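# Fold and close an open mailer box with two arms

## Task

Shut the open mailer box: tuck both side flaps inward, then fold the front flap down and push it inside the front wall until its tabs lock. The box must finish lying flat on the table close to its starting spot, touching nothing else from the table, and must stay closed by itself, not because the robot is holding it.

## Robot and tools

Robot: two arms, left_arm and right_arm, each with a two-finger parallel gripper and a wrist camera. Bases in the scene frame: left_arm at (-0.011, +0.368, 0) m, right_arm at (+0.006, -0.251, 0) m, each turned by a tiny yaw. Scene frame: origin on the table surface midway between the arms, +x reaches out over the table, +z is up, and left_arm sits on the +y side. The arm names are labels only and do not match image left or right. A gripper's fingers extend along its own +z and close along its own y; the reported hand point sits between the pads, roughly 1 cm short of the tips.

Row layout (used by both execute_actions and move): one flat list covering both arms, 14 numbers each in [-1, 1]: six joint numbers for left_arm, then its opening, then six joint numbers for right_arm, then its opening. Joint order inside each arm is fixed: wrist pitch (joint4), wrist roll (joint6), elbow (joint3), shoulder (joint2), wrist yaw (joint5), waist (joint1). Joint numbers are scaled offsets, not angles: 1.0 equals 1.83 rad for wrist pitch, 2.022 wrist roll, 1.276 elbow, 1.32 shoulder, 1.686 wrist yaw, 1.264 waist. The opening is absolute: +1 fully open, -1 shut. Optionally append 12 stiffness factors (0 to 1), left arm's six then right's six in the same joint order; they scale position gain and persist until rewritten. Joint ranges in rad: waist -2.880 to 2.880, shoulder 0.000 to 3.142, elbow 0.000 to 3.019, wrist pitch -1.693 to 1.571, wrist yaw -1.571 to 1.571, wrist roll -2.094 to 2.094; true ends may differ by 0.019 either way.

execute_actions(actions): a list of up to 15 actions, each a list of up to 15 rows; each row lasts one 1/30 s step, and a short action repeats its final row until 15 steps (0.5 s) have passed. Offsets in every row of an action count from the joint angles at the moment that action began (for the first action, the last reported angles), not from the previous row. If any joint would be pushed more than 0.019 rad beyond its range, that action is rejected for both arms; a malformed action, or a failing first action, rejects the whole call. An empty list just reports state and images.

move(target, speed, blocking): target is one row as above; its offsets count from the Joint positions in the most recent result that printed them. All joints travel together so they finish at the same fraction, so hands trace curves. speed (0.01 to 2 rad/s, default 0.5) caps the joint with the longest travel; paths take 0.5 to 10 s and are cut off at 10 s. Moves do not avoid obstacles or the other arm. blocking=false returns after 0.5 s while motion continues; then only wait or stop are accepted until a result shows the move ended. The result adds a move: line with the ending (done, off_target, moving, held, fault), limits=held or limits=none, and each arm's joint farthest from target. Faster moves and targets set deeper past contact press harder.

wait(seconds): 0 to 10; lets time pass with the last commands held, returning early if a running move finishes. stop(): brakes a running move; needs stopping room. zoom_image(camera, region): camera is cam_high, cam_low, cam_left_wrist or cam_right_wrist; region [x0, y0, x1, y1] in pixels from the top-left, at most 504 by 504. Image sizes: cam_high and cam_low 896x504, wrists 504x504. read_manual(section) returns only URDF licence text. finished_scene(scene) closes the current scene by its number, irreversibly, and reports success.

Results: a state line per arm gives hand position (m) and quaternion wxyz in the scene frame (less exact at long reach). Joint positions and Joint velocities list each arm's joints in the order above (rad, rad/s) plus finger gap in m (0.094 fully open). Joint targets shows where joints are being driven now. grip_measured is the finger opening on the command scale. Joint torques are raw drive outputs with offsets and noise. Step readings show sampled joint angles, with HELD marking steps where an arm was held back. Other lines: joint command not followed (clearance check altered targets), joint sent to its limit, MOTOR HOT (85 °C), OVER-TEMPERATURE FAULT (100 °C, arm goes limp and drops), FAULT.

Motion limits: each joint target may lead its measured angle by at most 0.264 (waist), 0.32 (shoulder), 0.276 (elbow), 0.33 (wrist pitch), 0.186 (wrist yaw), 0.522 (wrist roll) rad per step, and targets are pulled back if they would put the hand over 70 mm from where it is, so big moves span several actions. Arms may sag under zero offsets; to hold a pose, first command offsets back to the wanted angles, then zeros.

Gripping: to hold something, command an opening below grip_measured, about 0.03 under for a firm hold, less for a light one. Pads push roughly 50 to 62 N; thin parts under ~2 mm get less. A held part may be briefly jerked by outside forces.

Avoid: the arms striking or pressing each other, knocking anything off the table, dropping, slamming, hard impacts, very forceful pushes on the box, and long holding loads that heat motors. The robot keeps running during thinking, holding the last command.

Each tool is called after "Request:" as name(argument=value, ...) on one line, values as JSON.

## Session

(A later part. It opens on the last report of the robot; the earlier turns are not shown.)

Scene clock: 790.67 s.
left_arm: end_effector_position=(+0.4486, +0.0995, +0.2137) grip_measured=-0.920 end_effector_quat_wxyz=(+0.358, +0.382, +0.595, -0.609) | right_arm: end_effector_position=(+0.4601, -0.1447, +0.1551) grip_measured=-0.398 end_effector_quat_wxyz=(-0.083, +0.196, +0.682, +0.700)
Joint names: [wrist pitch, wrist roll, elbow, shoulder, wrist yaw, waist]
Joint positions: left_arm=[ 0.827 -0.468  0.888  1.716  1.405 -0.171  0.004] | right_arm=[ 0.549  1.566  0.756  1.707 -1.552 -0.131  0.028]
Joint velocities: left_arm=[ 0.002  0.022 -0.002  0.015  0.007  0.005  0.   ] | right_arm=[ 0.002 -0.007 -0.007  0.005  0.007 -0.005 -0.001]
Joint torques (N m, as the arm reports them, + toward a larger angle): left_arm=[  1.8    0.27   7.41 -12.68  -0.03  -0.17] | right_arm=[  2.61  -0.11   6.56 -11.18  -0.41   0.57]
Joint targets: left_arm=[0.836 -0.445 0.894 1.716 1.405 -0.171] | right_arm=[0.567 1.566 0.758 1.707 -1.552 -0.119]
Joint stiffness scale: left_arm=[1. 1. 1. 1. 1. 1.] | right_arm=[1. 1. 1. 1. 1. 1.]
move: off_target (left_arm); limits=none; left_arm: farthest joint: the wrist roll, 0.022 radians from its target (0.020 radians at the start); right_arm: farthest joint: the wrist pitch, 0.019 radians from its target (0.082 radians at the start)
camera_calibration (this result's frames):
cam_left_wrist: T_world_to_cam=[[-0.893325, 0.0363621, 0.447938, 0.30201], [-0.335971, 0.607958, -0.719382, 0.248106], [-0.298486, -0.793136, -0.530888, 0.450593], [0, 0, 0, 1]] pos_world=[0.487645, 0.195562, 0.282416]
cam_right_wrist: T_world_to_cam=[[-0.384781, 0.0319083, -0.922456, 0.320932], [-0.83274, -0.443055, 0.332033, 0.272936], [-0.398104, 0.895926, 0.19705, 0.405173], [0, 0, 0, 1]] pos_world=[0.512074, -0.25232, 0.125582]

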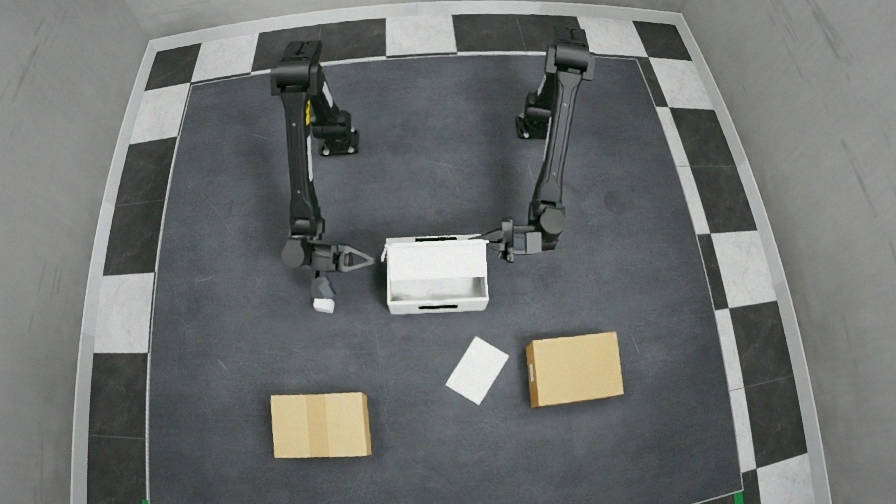

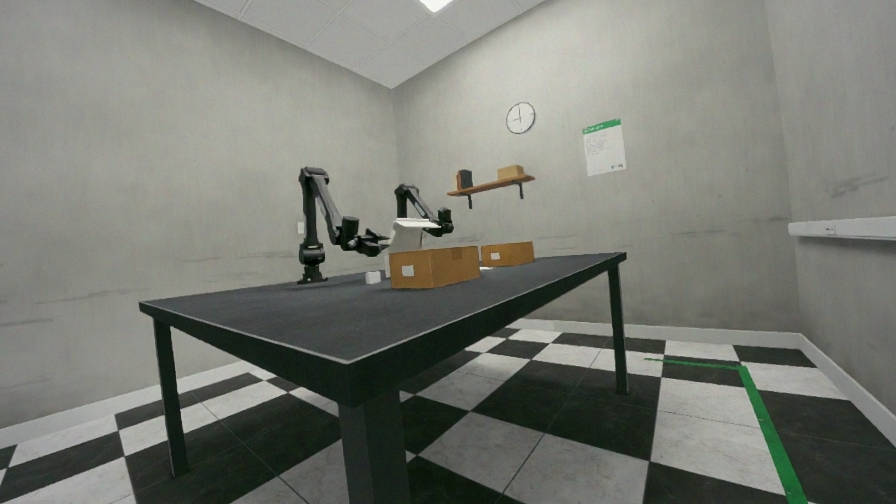

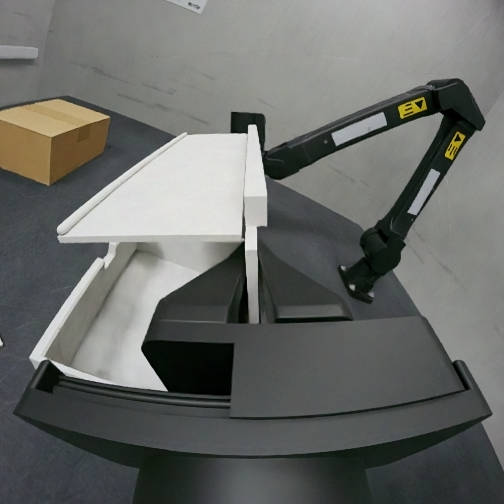

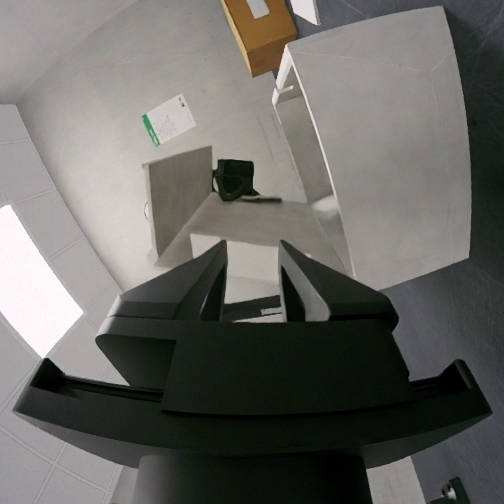

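Request:
move(target=[0.005,0.01,0.005,0,0,-0.02,-0.93,0.0,0,0.062,0.008,0,0.17,-0.4], speed=0.08)

Scene clock: 801.87 s.
left_arm: end_effector_position=(+0.4470, +0.0981, +0.2140) grip_measured=-0.921 end_effector_quat_wxyz=(+0.356, +0.384, +0.594, -0.611) | right_arm: end_effector_position=(+0.4505, -0.0624, +0.1666) grip_measured=-0.398 end_effector_quat_wxyz=(-0.130, +0.120, +0.700, +0.692)
Joint names: [wrist pitch, wrist roll, elbow, shoulder, wrist yaw, waist]
Joint positions: left_arm=[ 0.829 -0.47   0.888  1.716  1.41  -0.175  0.004] | right_arm=[ 0.549  1.566  0.805  1.714 -1.546  0.055  0.028]
Joint velocities: left_arm=[ 0.007  0.022  0.002 -0.005 -0.022 -0.005  0.001] | right_arm=[ 0.012  0.095 -0.002 -0.005  0.022  0.005 -0.001]
Joint torques (N m, as the arm reports them, + toward a larger angle): left_arm=[  1.67   0.27   7.44 -12.7   -0.24  -1.86] | right_arm=[  2.1   -0.08   9.22 -10.98  -0.62   1.85]
Joint targets: left_arm=[0.836 -0.447 0.894 1.716 1.405 -0.197] | right_arm=[0.549 1.566 0.835 1.718 -1.552 0.084]
Joint stiffness scale: left_arm=[1. 1. 1. 1. 1. 1.] | right_arm=[1. 1. 1. 1. 1. 1.]
move: off_target (left_arm, right_arm); limits=none; left_arm: farthest joint: the waist, 0.022 radians from its target (0.025 radians at the start); right_arm: farthest joint: the elbow, 0.030 radians from its target (0.079 radians at the start)
camera_calibration (this result's frames):
cam_left_wrist: T_world_to_cam=[[-0.893321, 0.0437264, 0.447286, 0.299858], [-0.330582, 0.610294, -0.719901, 0.246042], [-0.304455, -0.790967, -0.530733, 0.451578], [0, 0, 0, 1]] pos_world=[0.486692, 0.193914, 0.282671]
cam_right_wrist: T_world_to_cam=[[-0.344866, -0.0379285, -0.937885, 0.305428], [-0.753974, -0.583959, 0.300857, 0.258506], [-0.559098, 0.810897, 0.172791, 0.396576], [0, 0, 0, 1]] pos_world=[0.521963, -0.159041, 0.140158]

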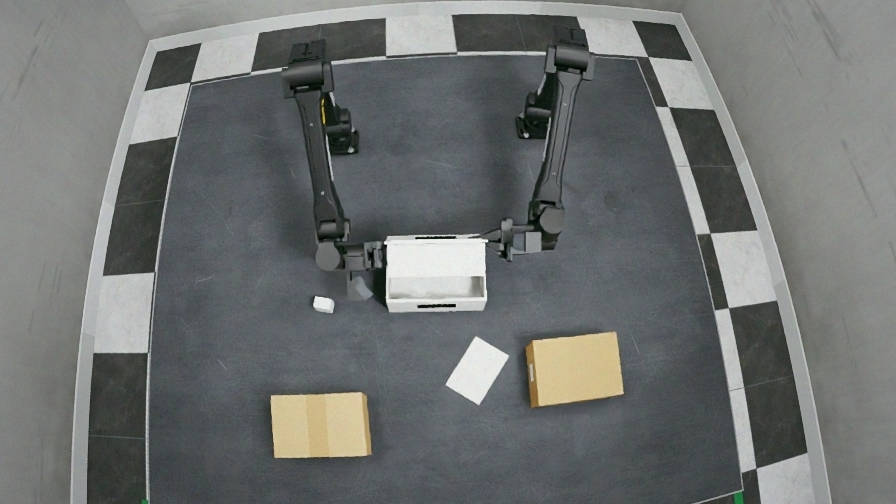

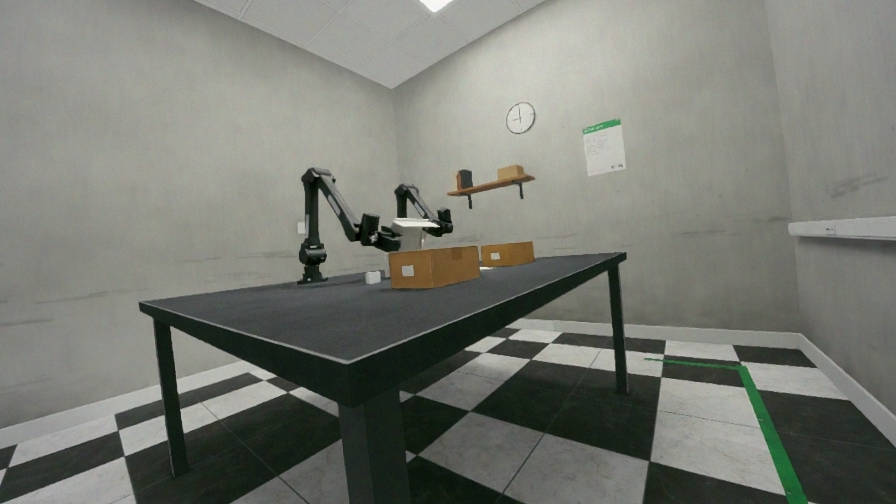

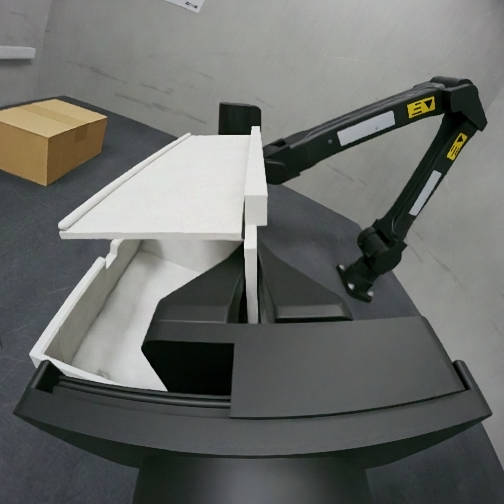

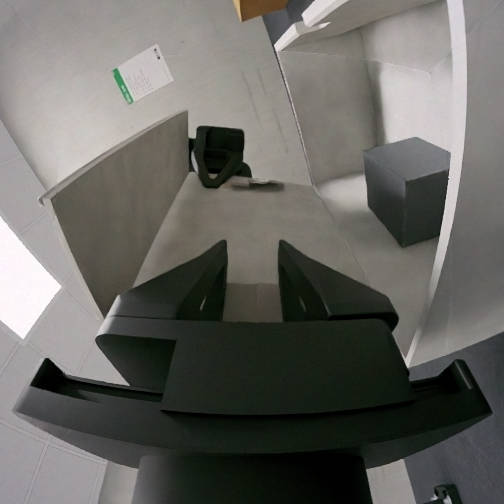

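Request:
execute_actions(actions=[])

Request:
move(target=[0.005,0.01,0.005,0,0,0,-0.93,0.01,0,0.03,0,0,-0.22,-0.4], speed=0.2)

Scene clock: 837.67 s.
left_arm: end_effector_position=(+0.4470, +0.0981, +0.2140) grip_measured=-0.921 end_effector_quat_wxyz=(+0.356, +0.384, +0.594, -0.611) | right_arm: end_effector_position=(+0.4505, -0.0624, +0.1666) grip_measured=-0.398 end_effector_quat_wxyz=(-0.130, +0.120, +0.700, +0.692)
Joint names: [wrist pitch, wrist roll, elbow, shoulder, wrist yaw, waist]
Joint positions: left_arm=[ 0.829 -0.47   0.888  1.716  1.41  -0.175  0.004] | right_arm=[ 0.549  1.566  0.805  1.714 -1.546  0.055  0.028]
Joint velocities: left_arm=[-0.007  0.037 -0.012 -0.005  0.051 -0.005  0.001] | right_arm=[ 0.002  0.037 -0.007 -0.005  0.066 -0.005 -0.001]
Joint torques (N m, as the arm reports them, + toward a larger angle): left_arm=[  1.67   0.26   7.41 -12.72  -0.24  -1.89] | right_arm=[  1.93  -0.07   9.12 -11.52  -0.6    1.54]
Joint targets: left_arm=[0.836 -0.447 0.894 1.716 1.405 -0.197] | right_arm=[0.549 1.566 0.835 1.718 -1.552 0.084]
Joint stiffness scale: left_arm=[1. 1. 1. 1. 1. 1.] | right_arm=[1. 1. 1. 1. 1. 1.]
camera_calibration (this result's frames):
cam_left_wrist: T_world_to_cam=[[-0.893321, 0.0437264, 0.447286, 0.299858], [-0.330582, 0.610294, -0.719901, 0.246042], [-0.304455, -0.790967, -0.530733, 0.451578], [0, 0, 0, 1]] pos_world=[0.486692, 0.193914, 0.282671]
cam_right_wrist: T_world_to_cam=[[-0.344866, -0.0379285, -0.937885, 0.305428], [-0.753974, -0.583959, 0.300857, 0.258506], [-0.559098, 0.810897, 0.172791, 0.396576], [0, 0, 0, 1]] pos_world=[0.521963, -0.159041, 0.140158]

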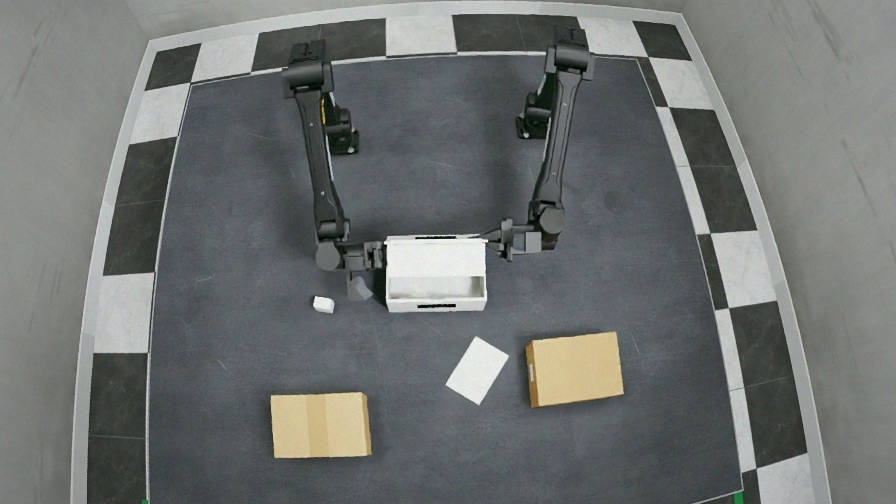

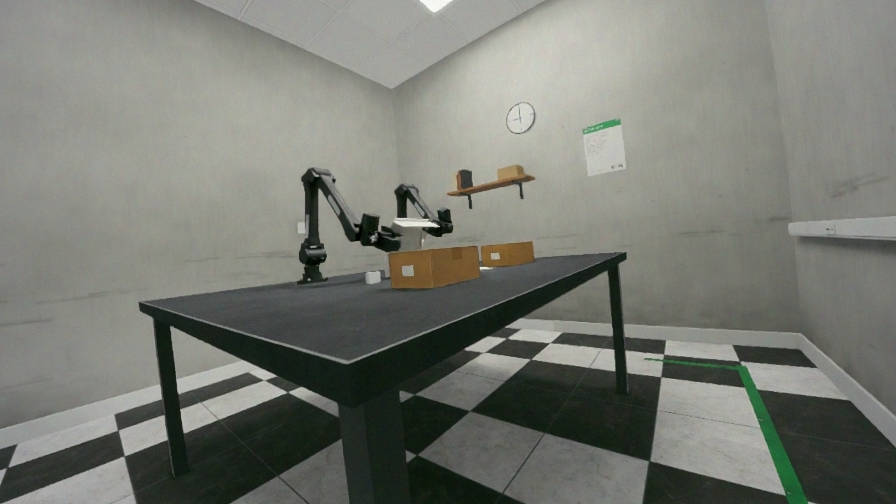

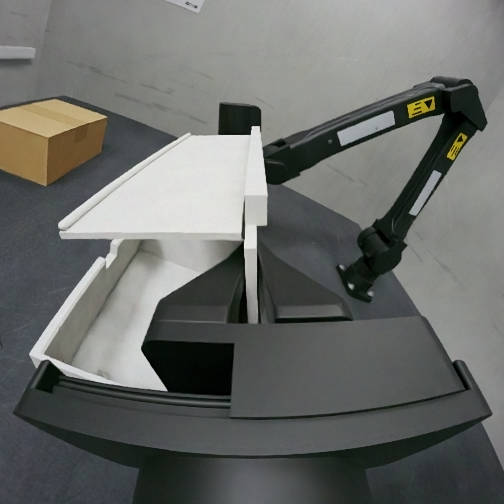

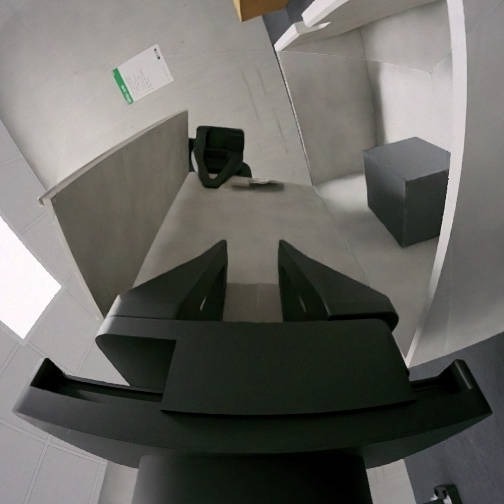

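Scene clock: 839.40 s.
left_arm: end_effector_position=(+0.4469, +0.0981, +0.2140) grip_measured=-0.921 end_effector_quat_wxyz=(+0.356, +0.384, +0.594, -0.611) | right_arm: end_effector_position=(+0.4869, -0.1881, +0.1683) grip_measured=-0.398 end_effector_quat_wxyz=(-0.033, +0.212, +0.678, +0.703)
Joint names: [wrist pitch, wrist roll, elbow, shoulder, wrist yaw, waist]
Joint positions: left_arm=[ 0.829 -0.47   0.888  1.716  1.411 -0.175  0.004] | right_arm=[ 0.549  1.566  0.811  1.714 -1.544 -0.215  0.028]
Joint velocities: left_arm=[ 0.002 -0.007 -0.012  0.005  0.037 -0.044 -0.   ] | right_arm=[ 0.012 -0.022  0.002 -0.015 -0.037 -0.005  0.002]
Joint torques (N m, as the arm reports them, + toward a larger angle): left_arm=[  1.82   0.25   7.4  -12.68  -0.06  -0.1 ] | right_arm=[  2.63  -0.12   9.24 -11.45  -0.37  -0.94]
Joint targets: left_arm=[0.839 -0.449 0.894 1.716 1.410 -0.175] | right_arm=[0.567 1.566 0.843 1.714 -1.546 -0.224]
Joint stiffness scale: left_arm=[1. 1. 1. 1. 1. 1.] | right_arm=[1. 1. 1. 1. 1. 1.]
move: off_target (right_arm); limits=none; left_arm: farthest joint: the wrist roll, 0.020 radians from its target (0.020 radians at the start); right_arm: farthest joint: the elbow, 0.033 radians from its target (0.038 radians at the start)
camera_calibration (this result's frames):
cam_left_wrist: T_world_to_cam=[[-0.893305, 0.044067, 0.447286, 0.299759], [-0.330349, 0.61042, -0.719901, 0.245902], [-0.304756, -0.790851, -0.530734, 0.451684], [0, 0, 0, 1]] pos_world=[0.486663, 0.193902, 0.282671]
cam_right_wrist: T_world_to_cam=[[-0.33732, 0.0541007, -0.939834, 0.32873], [-0.884575, -0.359793, 0.296776, 0.318499], [-0.32209, 0.931462, 0.169222, 0.426443], [0, 0, 0, 1]] pos_world=[0.529976, -0.300407, 0.142266]

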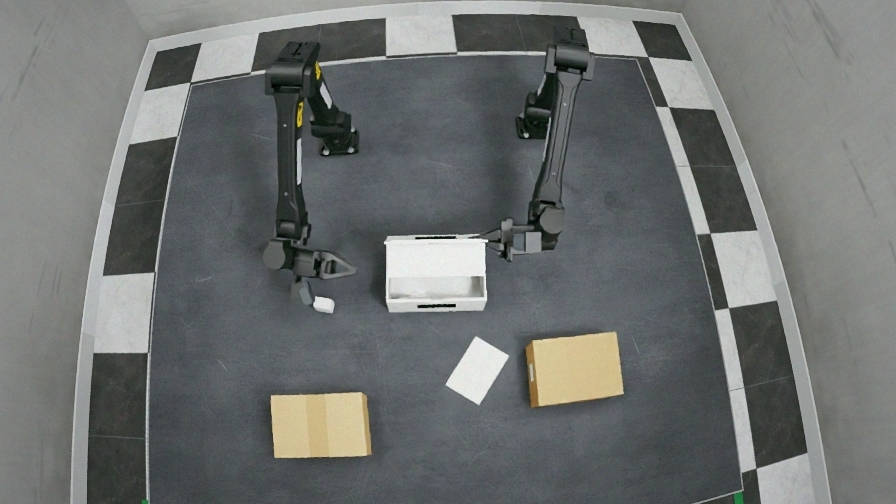

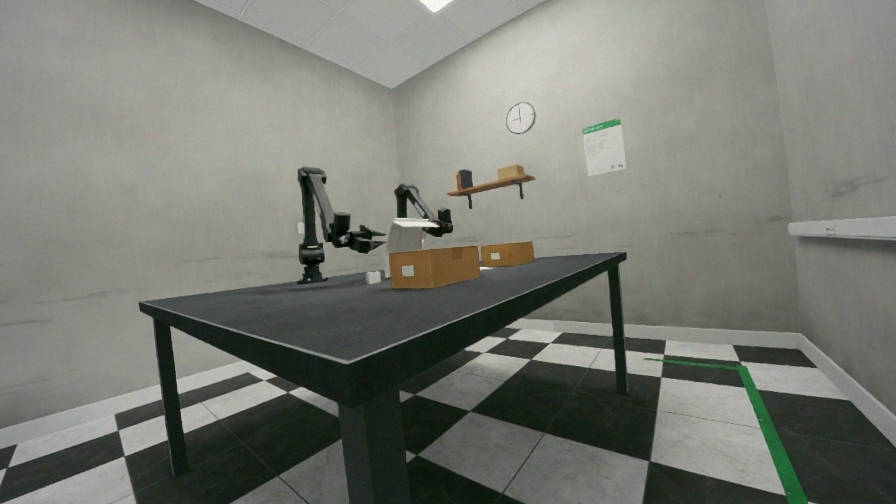

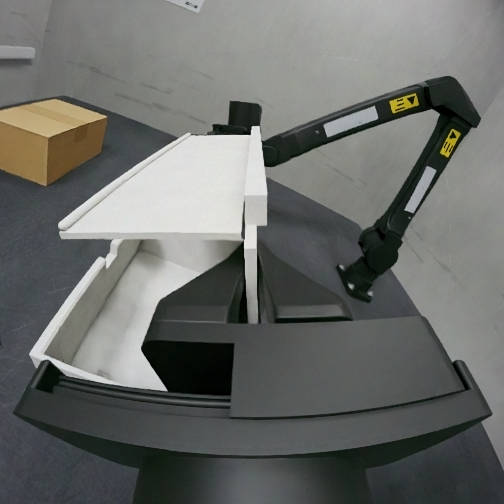

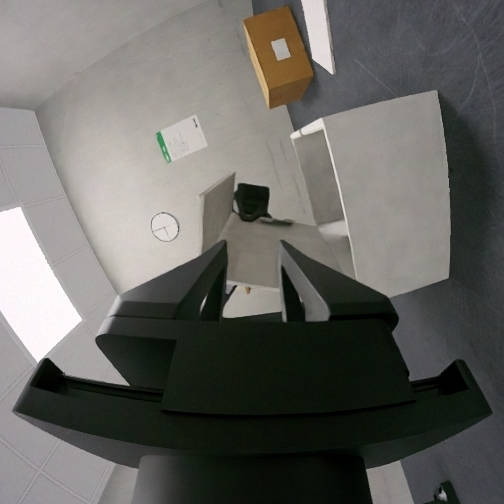

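Request:
move(target=[0.04,-0.30,0.145,0.154,0.014,0.02,-0.93,-0.095,0,0.395,0.217,0,0.03,-1], speed=0.25)

Scene clock: 873.50 s.
left_arm: end_effector_position=(+0.4971, +0.0958, +0.1698) grip_measured=-0.921 end_effector_quat_wxyz=(+0.170, +0.207, +0.676, -0.687) | right_arm: end_effector_position=(+0.6301, -0.2076, +0.1760) grip_measured=-0.996 end_effector_quat_wxyz=(-0.030, +0.193, +0.683, +0.703)
Joint names: [wrist pitch, wrist roll, elbow, shoulder, wrist yaw, waist]
Joint positions: left_arm=[ 0.887 -1.033  1.023  1.908  1.435 -0.159  0.004] | right_arm=[ 0.386  1.566  1.277  1.986 -1.544 -0.192  0.   ]
Joint velocities: left_arm=[-0.002 -0.007  0.002 -0.015 -0.022 -0.005  0.   ] | right_arm=[-0.007  0.022 -0.007 -0.005 -0.007  0.005  0.001]
Joint torques (N m, as the arm reports them, + toward a larger angle): left_arm=[  2.13  -0.29  10.68 -13.91  -0.05   0.62] | right_arm=[  1.44  -0.12  10.7  -14.66  -0.34   0.92]
Joint targets: left_arm=[0.903 -1.076 1.073 1.919 1.434 -0.149] | right_arm=[0.375 1.566 1.315 2.000 -1.544 -0.177]
Joint stiffness scale: left_arm=[1. 1. 1. 1. 1. 1.] | right_arm=[1. 1. 1. 1. 1. 1.]
move: off_target (left_arm, right_arm); limits=none; left_arm: farthest joint: the elbow, 0.050 radians from its target (0.185 radians at the start); right_arm: farthest joint: the elbow, 0.038 radians from its target (0.504 radians at the start)
camera_calibration (this result's frames):
cam_left_wrist: T_world_to_cam=[[-0.517297, 0.0309941, 0.855245, 0.109538], [-0.653263, 0.631283, -0.418005, 0.339354], [-0.552857, -0.774933, -0.306313, 0.525381], [0, 0, 0, 1]] pos_world=[0.568812, 0.189511, 0.209101]
cam_right_wrist: T_world_to_cam=[[-0.30919, 0.0401971, -0.95015, 0.366574], [-0.88492, -0.378087, 0.271968, 0.436672], [-0.348307, 0.924897, 0.152472, 0.507569], [0, 0, 0, 1]] pos_world=[0.676551, -0.319084, 0.15215]

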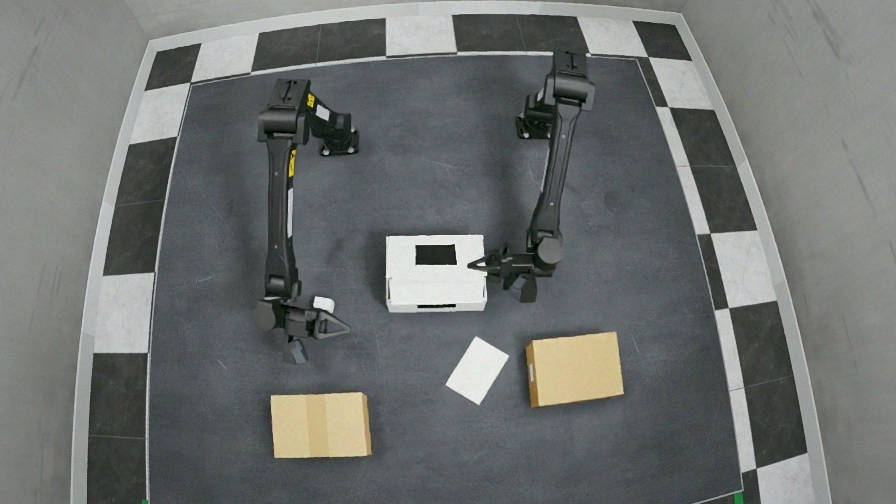

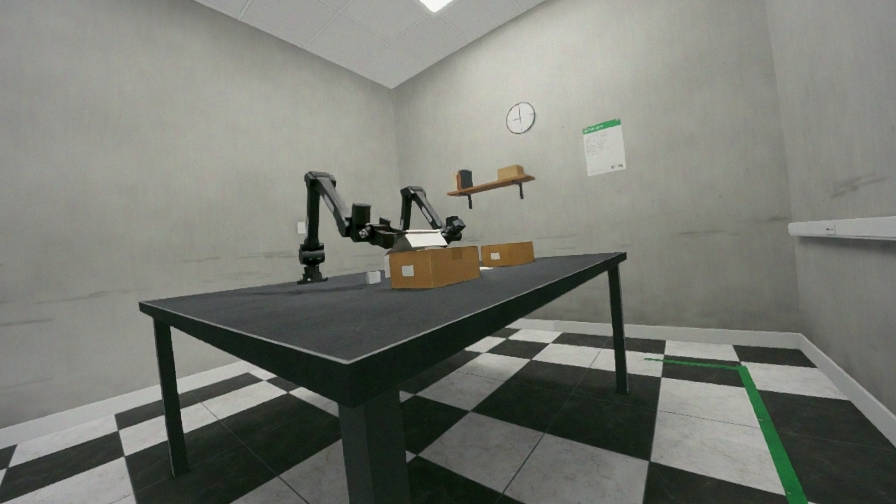

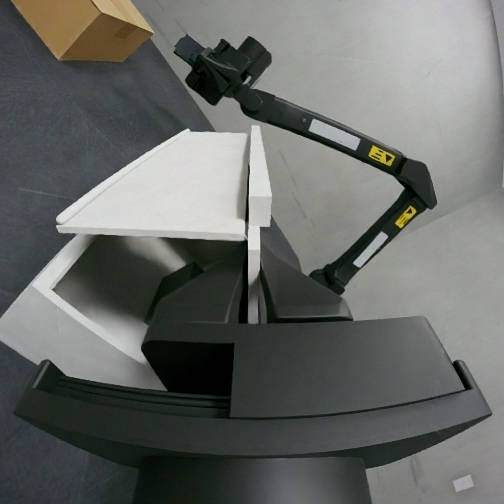

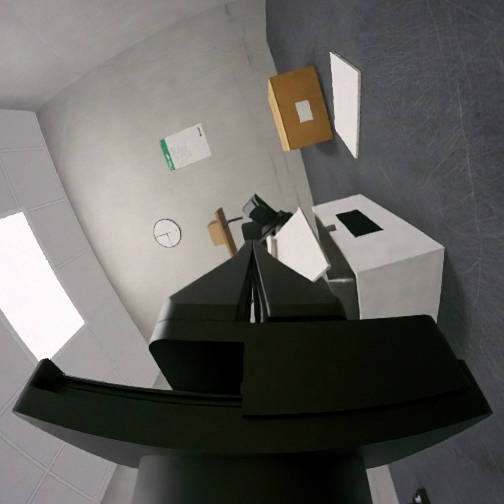

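Request:
move(target=[0.008,-0.02,0.035,0.008,0,0.008,-0.93,0,0,0.03,0.035,0,0.195,-1], speed=0.25)

Scene clock: 881.60 s.
left_arm: end_effector_position=(+0.4969, +0.0958, +0.1695) grip_measured=-0.921 end_effector_quat_wxyz=(+0.170, +0.207, +0.676, -0.686) | right_arm: end_effector_position=(+0.6020, -0.0574, +0.1574) grip_measured=-0.996 end_effector_quat_wxyz=(-0.127, +0.119, +0.700, +0.692)
Joint names: [wrist pitch, wrist roll, elbow, shoulder, wrist yaw, waist]
Joint positions: left_arm=[ 0.887 -1.032  1.022  1.908  1.435 -0.159  0.004] | right_arm=[ 0.386  1.566  1.277  2.018 -1.544  0.053  0.   ]
Joint velocities: left_arm=[-0.012 -0.037  0.007 -0.015 -0.037 -0.015  0.   ] | right_arm=[-0.007 -0.139 -0.012  0.005  0.037  0.005 -0.001]
Joint torques (N m, as the arm reports them, + toward a larger angle): left_arm=[  2.1   -0.29  10.38 -14.    -0.03   0.72] | right_arm=[  2.08  -0.09  10.67 -14.94  -0.36  -0.45]
Joint targets: left_arm=[0.902 -1.073 1.068 1.919 1.435 -0.149] | right_arm=[0.386 1.566 1.316 2.032 -1.544 0.054]
Joint stiffness scale: left_arm=[1. 1. 1. 1. 1. 1.] | right_arm=[1. 1. 1. 1. 1. 1.]
move: off_target (left_arm, right_arm); limits=none; left_arm: farthest joint: the elbow, 0.045 radians from its target (0.045 radians at the start); right_arm: farthest joint: the elbow, 0.038 radians from its target (0.038 radians at the start)
camera_calibration (this result's frames):
cam_left_wrist: T_world_to_cam=[[-0.517633, 0.0309239, 0.855044, 0.109852], [-0.653099, 0.631317, -0.418211, 0.339024], [-0.552737, -0.774908, -0.306595, 0.525198], [0, 0, 0, 1]] pos_world=[0.568575, 0.189551, 0.208878]
cam_right_wrist: T_world_to_cam=[[-0.339957, -0.0372279, -0.939704, 0.346609], [-0.757507, -0.581317, 0.297073, 0.381315], [-0.557326, 0.812825, 0.169422, 0.478396], [0, 0, 0, 1]] pos_world=[0.673303, -0.154283, 0.131381]

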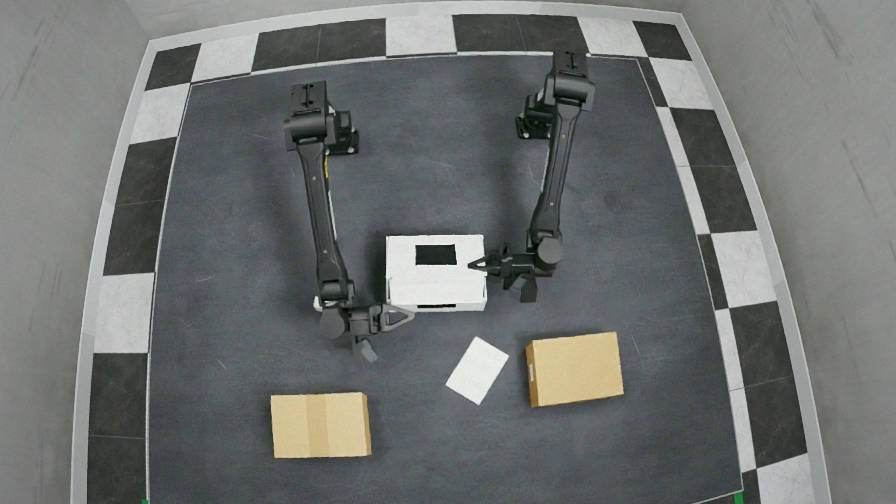

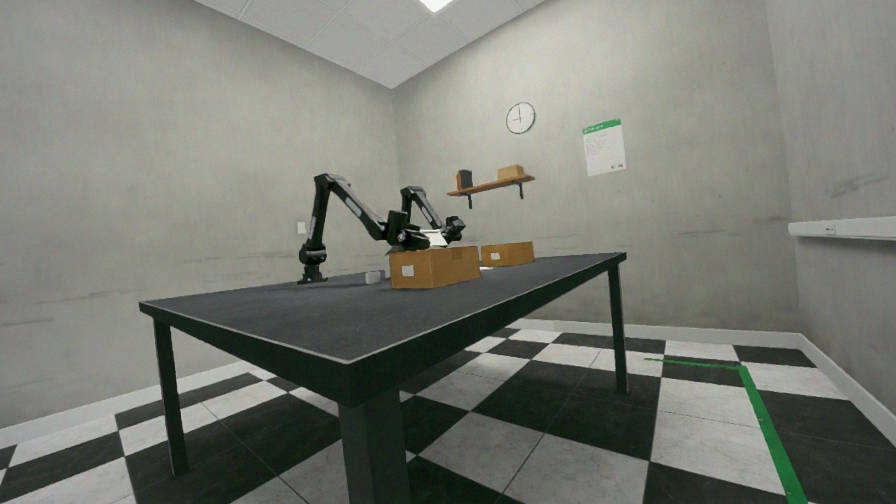

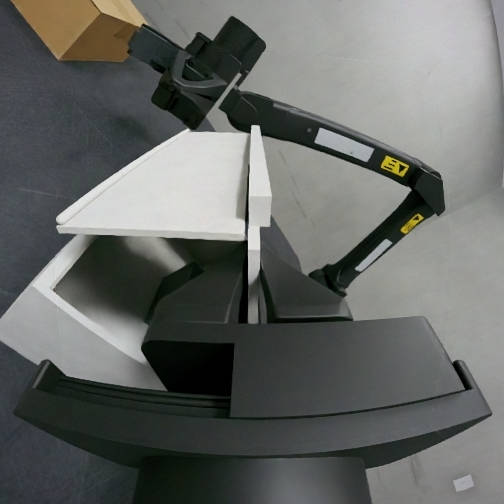

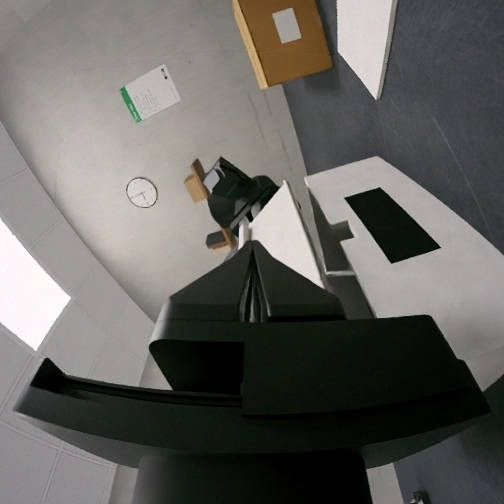

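Request:
move(target=[0.008,-0.02,0.035,0.008,0,0.008,-0.93,0.045,0,-0.13,-0.09,0,0.01,-1], speed=0.12)

Scene clock: 889.23 s.
left_arm: end_effector_position=(+0.4967, +0.0959, +0.1695) grip_measured=-0.921 end_effector_quat_wxyz=(+0.170, +0.208, +0.676, -0.686) | right_arm: end_effector_position=(+0.5525, -0.0593, +0.1639) grip_measured=-0.996 end_effector_quat_wxyz=(-0.125, +0.117, +0.701, +0.693)
Joint names: [wrist pitch, wrist roll, elbow, shoulder, wrist yaw, waist]
Joint positions: left_arm=[ 0.888 -1.032  1.022  1.908  1.435 -0.159  0.004] | right_arm=[ 0.45   1.566  1.113  1.912 -1.544  0.053  0.   ]
Joint velocities: left_arm=[ 0.022  0.007  0.002 -0.015 -0.081  0.015  0.001] | right_arm=[ 0.002  0.037  0.017 -0.015  0.037 -0.005 -0.001]
Joint torques (N m, as the arm reports them, + toward a larger angle): left_arm=[  2.01  -0.28  10.29 -14.23  -0.03   0.69] | right_arm=[  2.75  -0.11   7.02 -15.91  -0.36   0.38]
Joint targets: left_arm=[0.901 -1.072 1.067 1.919 1.435 -0.149] | right_arm=[0.468 1.566 1.111 1.899 -1.544 0.066]
Joint stiffness scale: left_arm=[1. 1. 1. 1. 1. 1.] | right_arm=[1. 1. 1. 1. 1. 1.]
move: off_target (left_arm); limits=none; left_arm: farthest joint: the elbow, 0.045 radians from its target (0.044 radians at the start); right_arm: farthest joint: the wrist pitch, 0.018 radians from its target (0.083 radians at the start)
camera_calibration (this result's frames):
cam_left_wrist: T_world_to_cam=[[-0.518274, 0.0310478, 0.854651, 0.110182], [-0.652785, 0.631257, -0.418791, 0.338879], [-0.552507, -0.774952, -0.306896, 0.525089], [0, 0, 0, 1]] pos_world=[0.568435, 0.189578, 0.208901]
cam_right_wrist: T_world_to_cam=[[-0.334219, -0.0370119, -0.941769, 0.332946], [-0.759305, -0.581385, 0.292314, 0.342605], [-0.558349, 0.812786, 0.166207, 0.452331], [0, 0, 0, 1]] pos_world=[0.623977, -0.15614, 0.13823]

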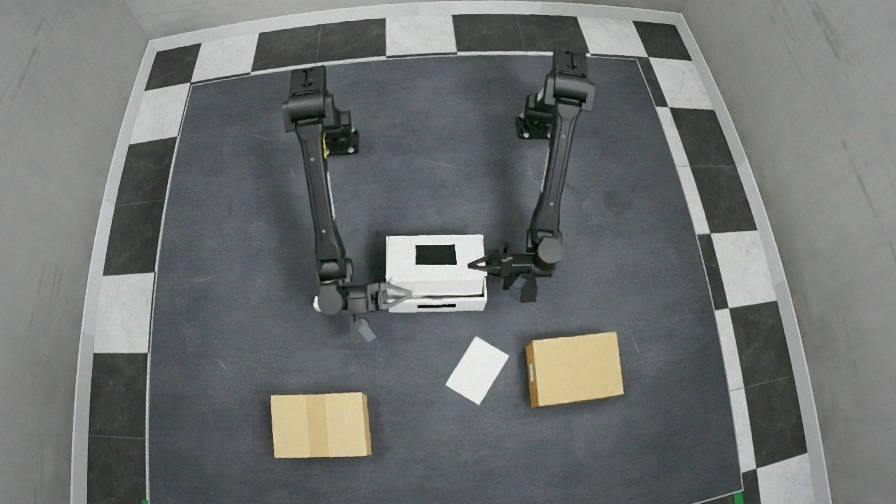

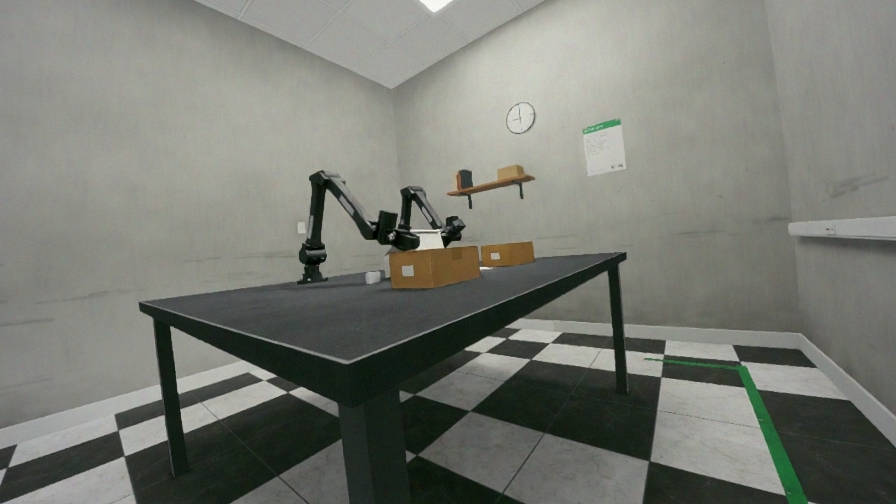

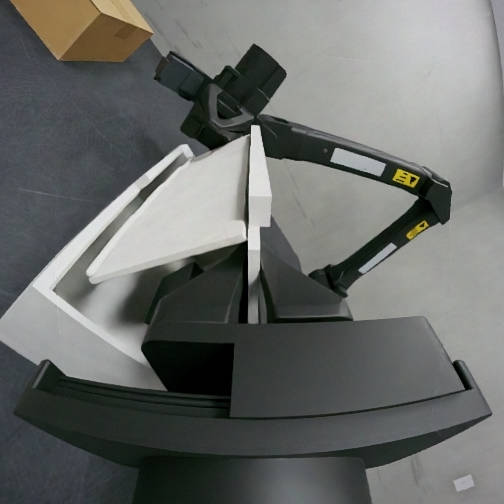

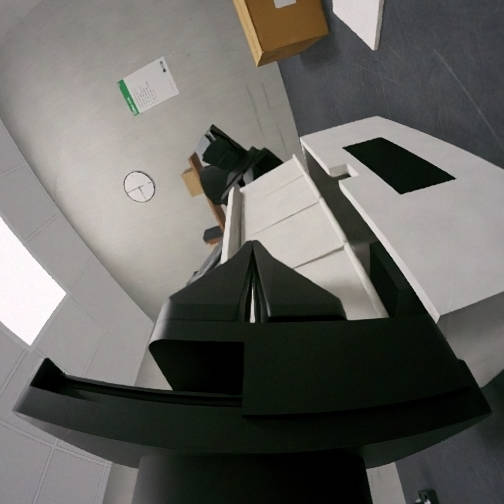

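Request:
move(target=[0.008,-0.10,0.06,0.062,0,0.008,-0.93,0.01,0,0,-0.01,0,0.01,-1], speed=0.12)

Scene clock: 900.77 s.
left_arm: end_effector_position=(+0.5055, +0.0953, +0.1532) grip_measured=-0.922 end_effector_quat_wxyz=(+0.111, +0.159, +0.689, -0.698) | right_arm: end_effector_position=(+0.5527, -0.0593, +0.1629) grip_measured=-0.996 end_effector_quat_wxyz=(-0.124, +0.120, +0.701, +0.692)
Joint names: [wrist pitch, wrist roll, elbow, shoulder, wrist yaw, waist]
Joint positions: left_arm=[ 0.898 -1.177  1.054  1.96   1.451 -0.156  0.004] | right_arm=[ 0.45   1.566  1.111  1.912 -1.539  0.053  0.   ]
Joint velocities: left_arm=[ 0.002  0.007  0.007 -0.024 -0.007  0.005 -0.001] | right_arm=[ 0.007 -0.037 -0.002 -0.005 -0.037 -0.015  0.   ]
Joint torques (N m, as the arm reports them, + toward a larger angle): left_arm=[  1.63  -0.42  10.21 -13.02  -0.71   0.5 ] | right_arm=[  2.82  -0.09   7.34 -15.38  -0.5    0.4 ]
Joint targets: left_arm=[0.903 -1.234 1.099 1.990 1.435 -0.149] | right_arm=[0.469 1.566 1.113 1.899 -1.544 0.066]
Joint stiffness scale: left_arm=[1. 1. 1. 1. 1. 1.] | right_arm=[1. 1. 1. 1. 1. 1.]
move: off_target (left_arm); limits=none; left_arm: farthest joint: the wrist roll, 0.058 radians from its target (0.203 radians at the start); right_arm: farthest joint: the wrist pitch, 0.018 radians from its target (0.018 radians at the start)
camera_calibration (this result's frames):
cam_left_wrist: T_world_to_cam=[[-0.379523, 0.0274404, 0.924775, 0.04813], [-0.70046, 0.644484, -0.306589, 0.343798], [-0.604416, -0.764125, -0.225376, 0.537246], [0, 0, 0, 1]] pos_world=[0.583803, 0.18763, 0.181978]
cam_right_wrist: T_world_to_cam=[[-0.336117, -0.0371132, -0.941089, 0.333068], [-0.761255, -0.577634, 0.294668, 0.343906], [-0.554541, 0.815451, 0.1659, 0.450693], [0, 0, 0, 1]] pos_world=[0.623677, -0.156505, 0.137338]

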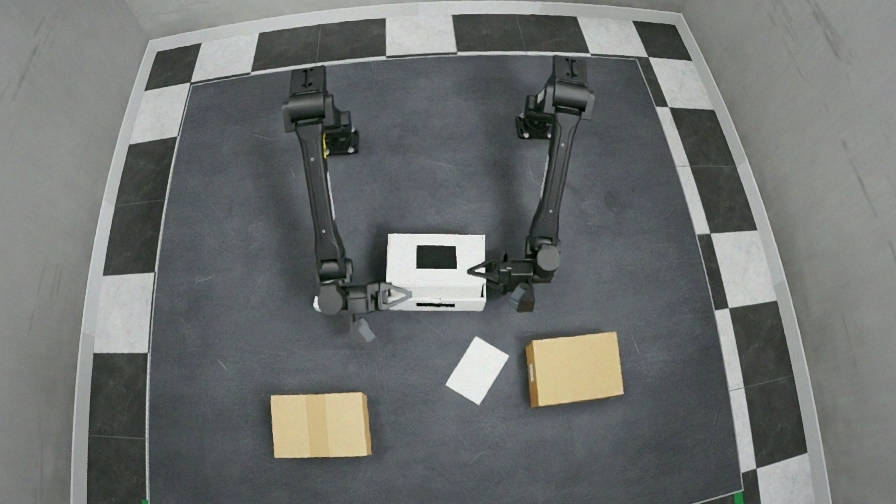

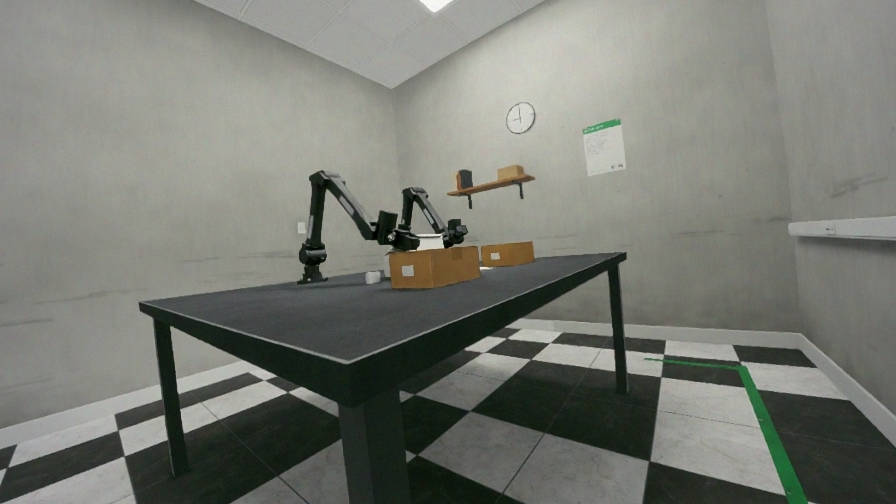

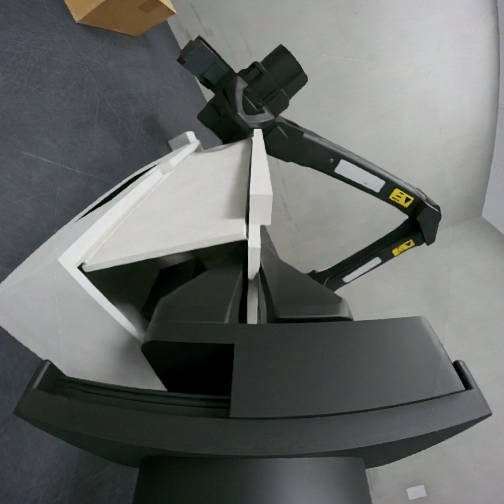

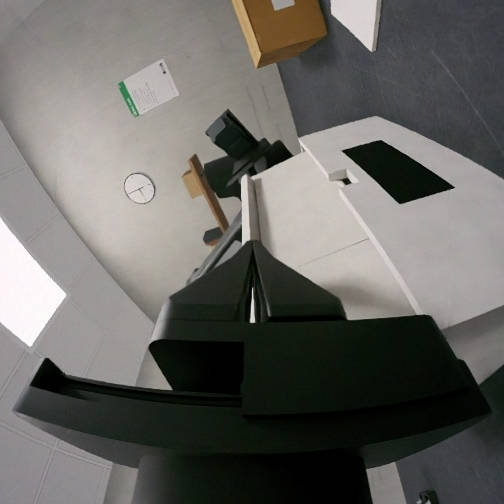

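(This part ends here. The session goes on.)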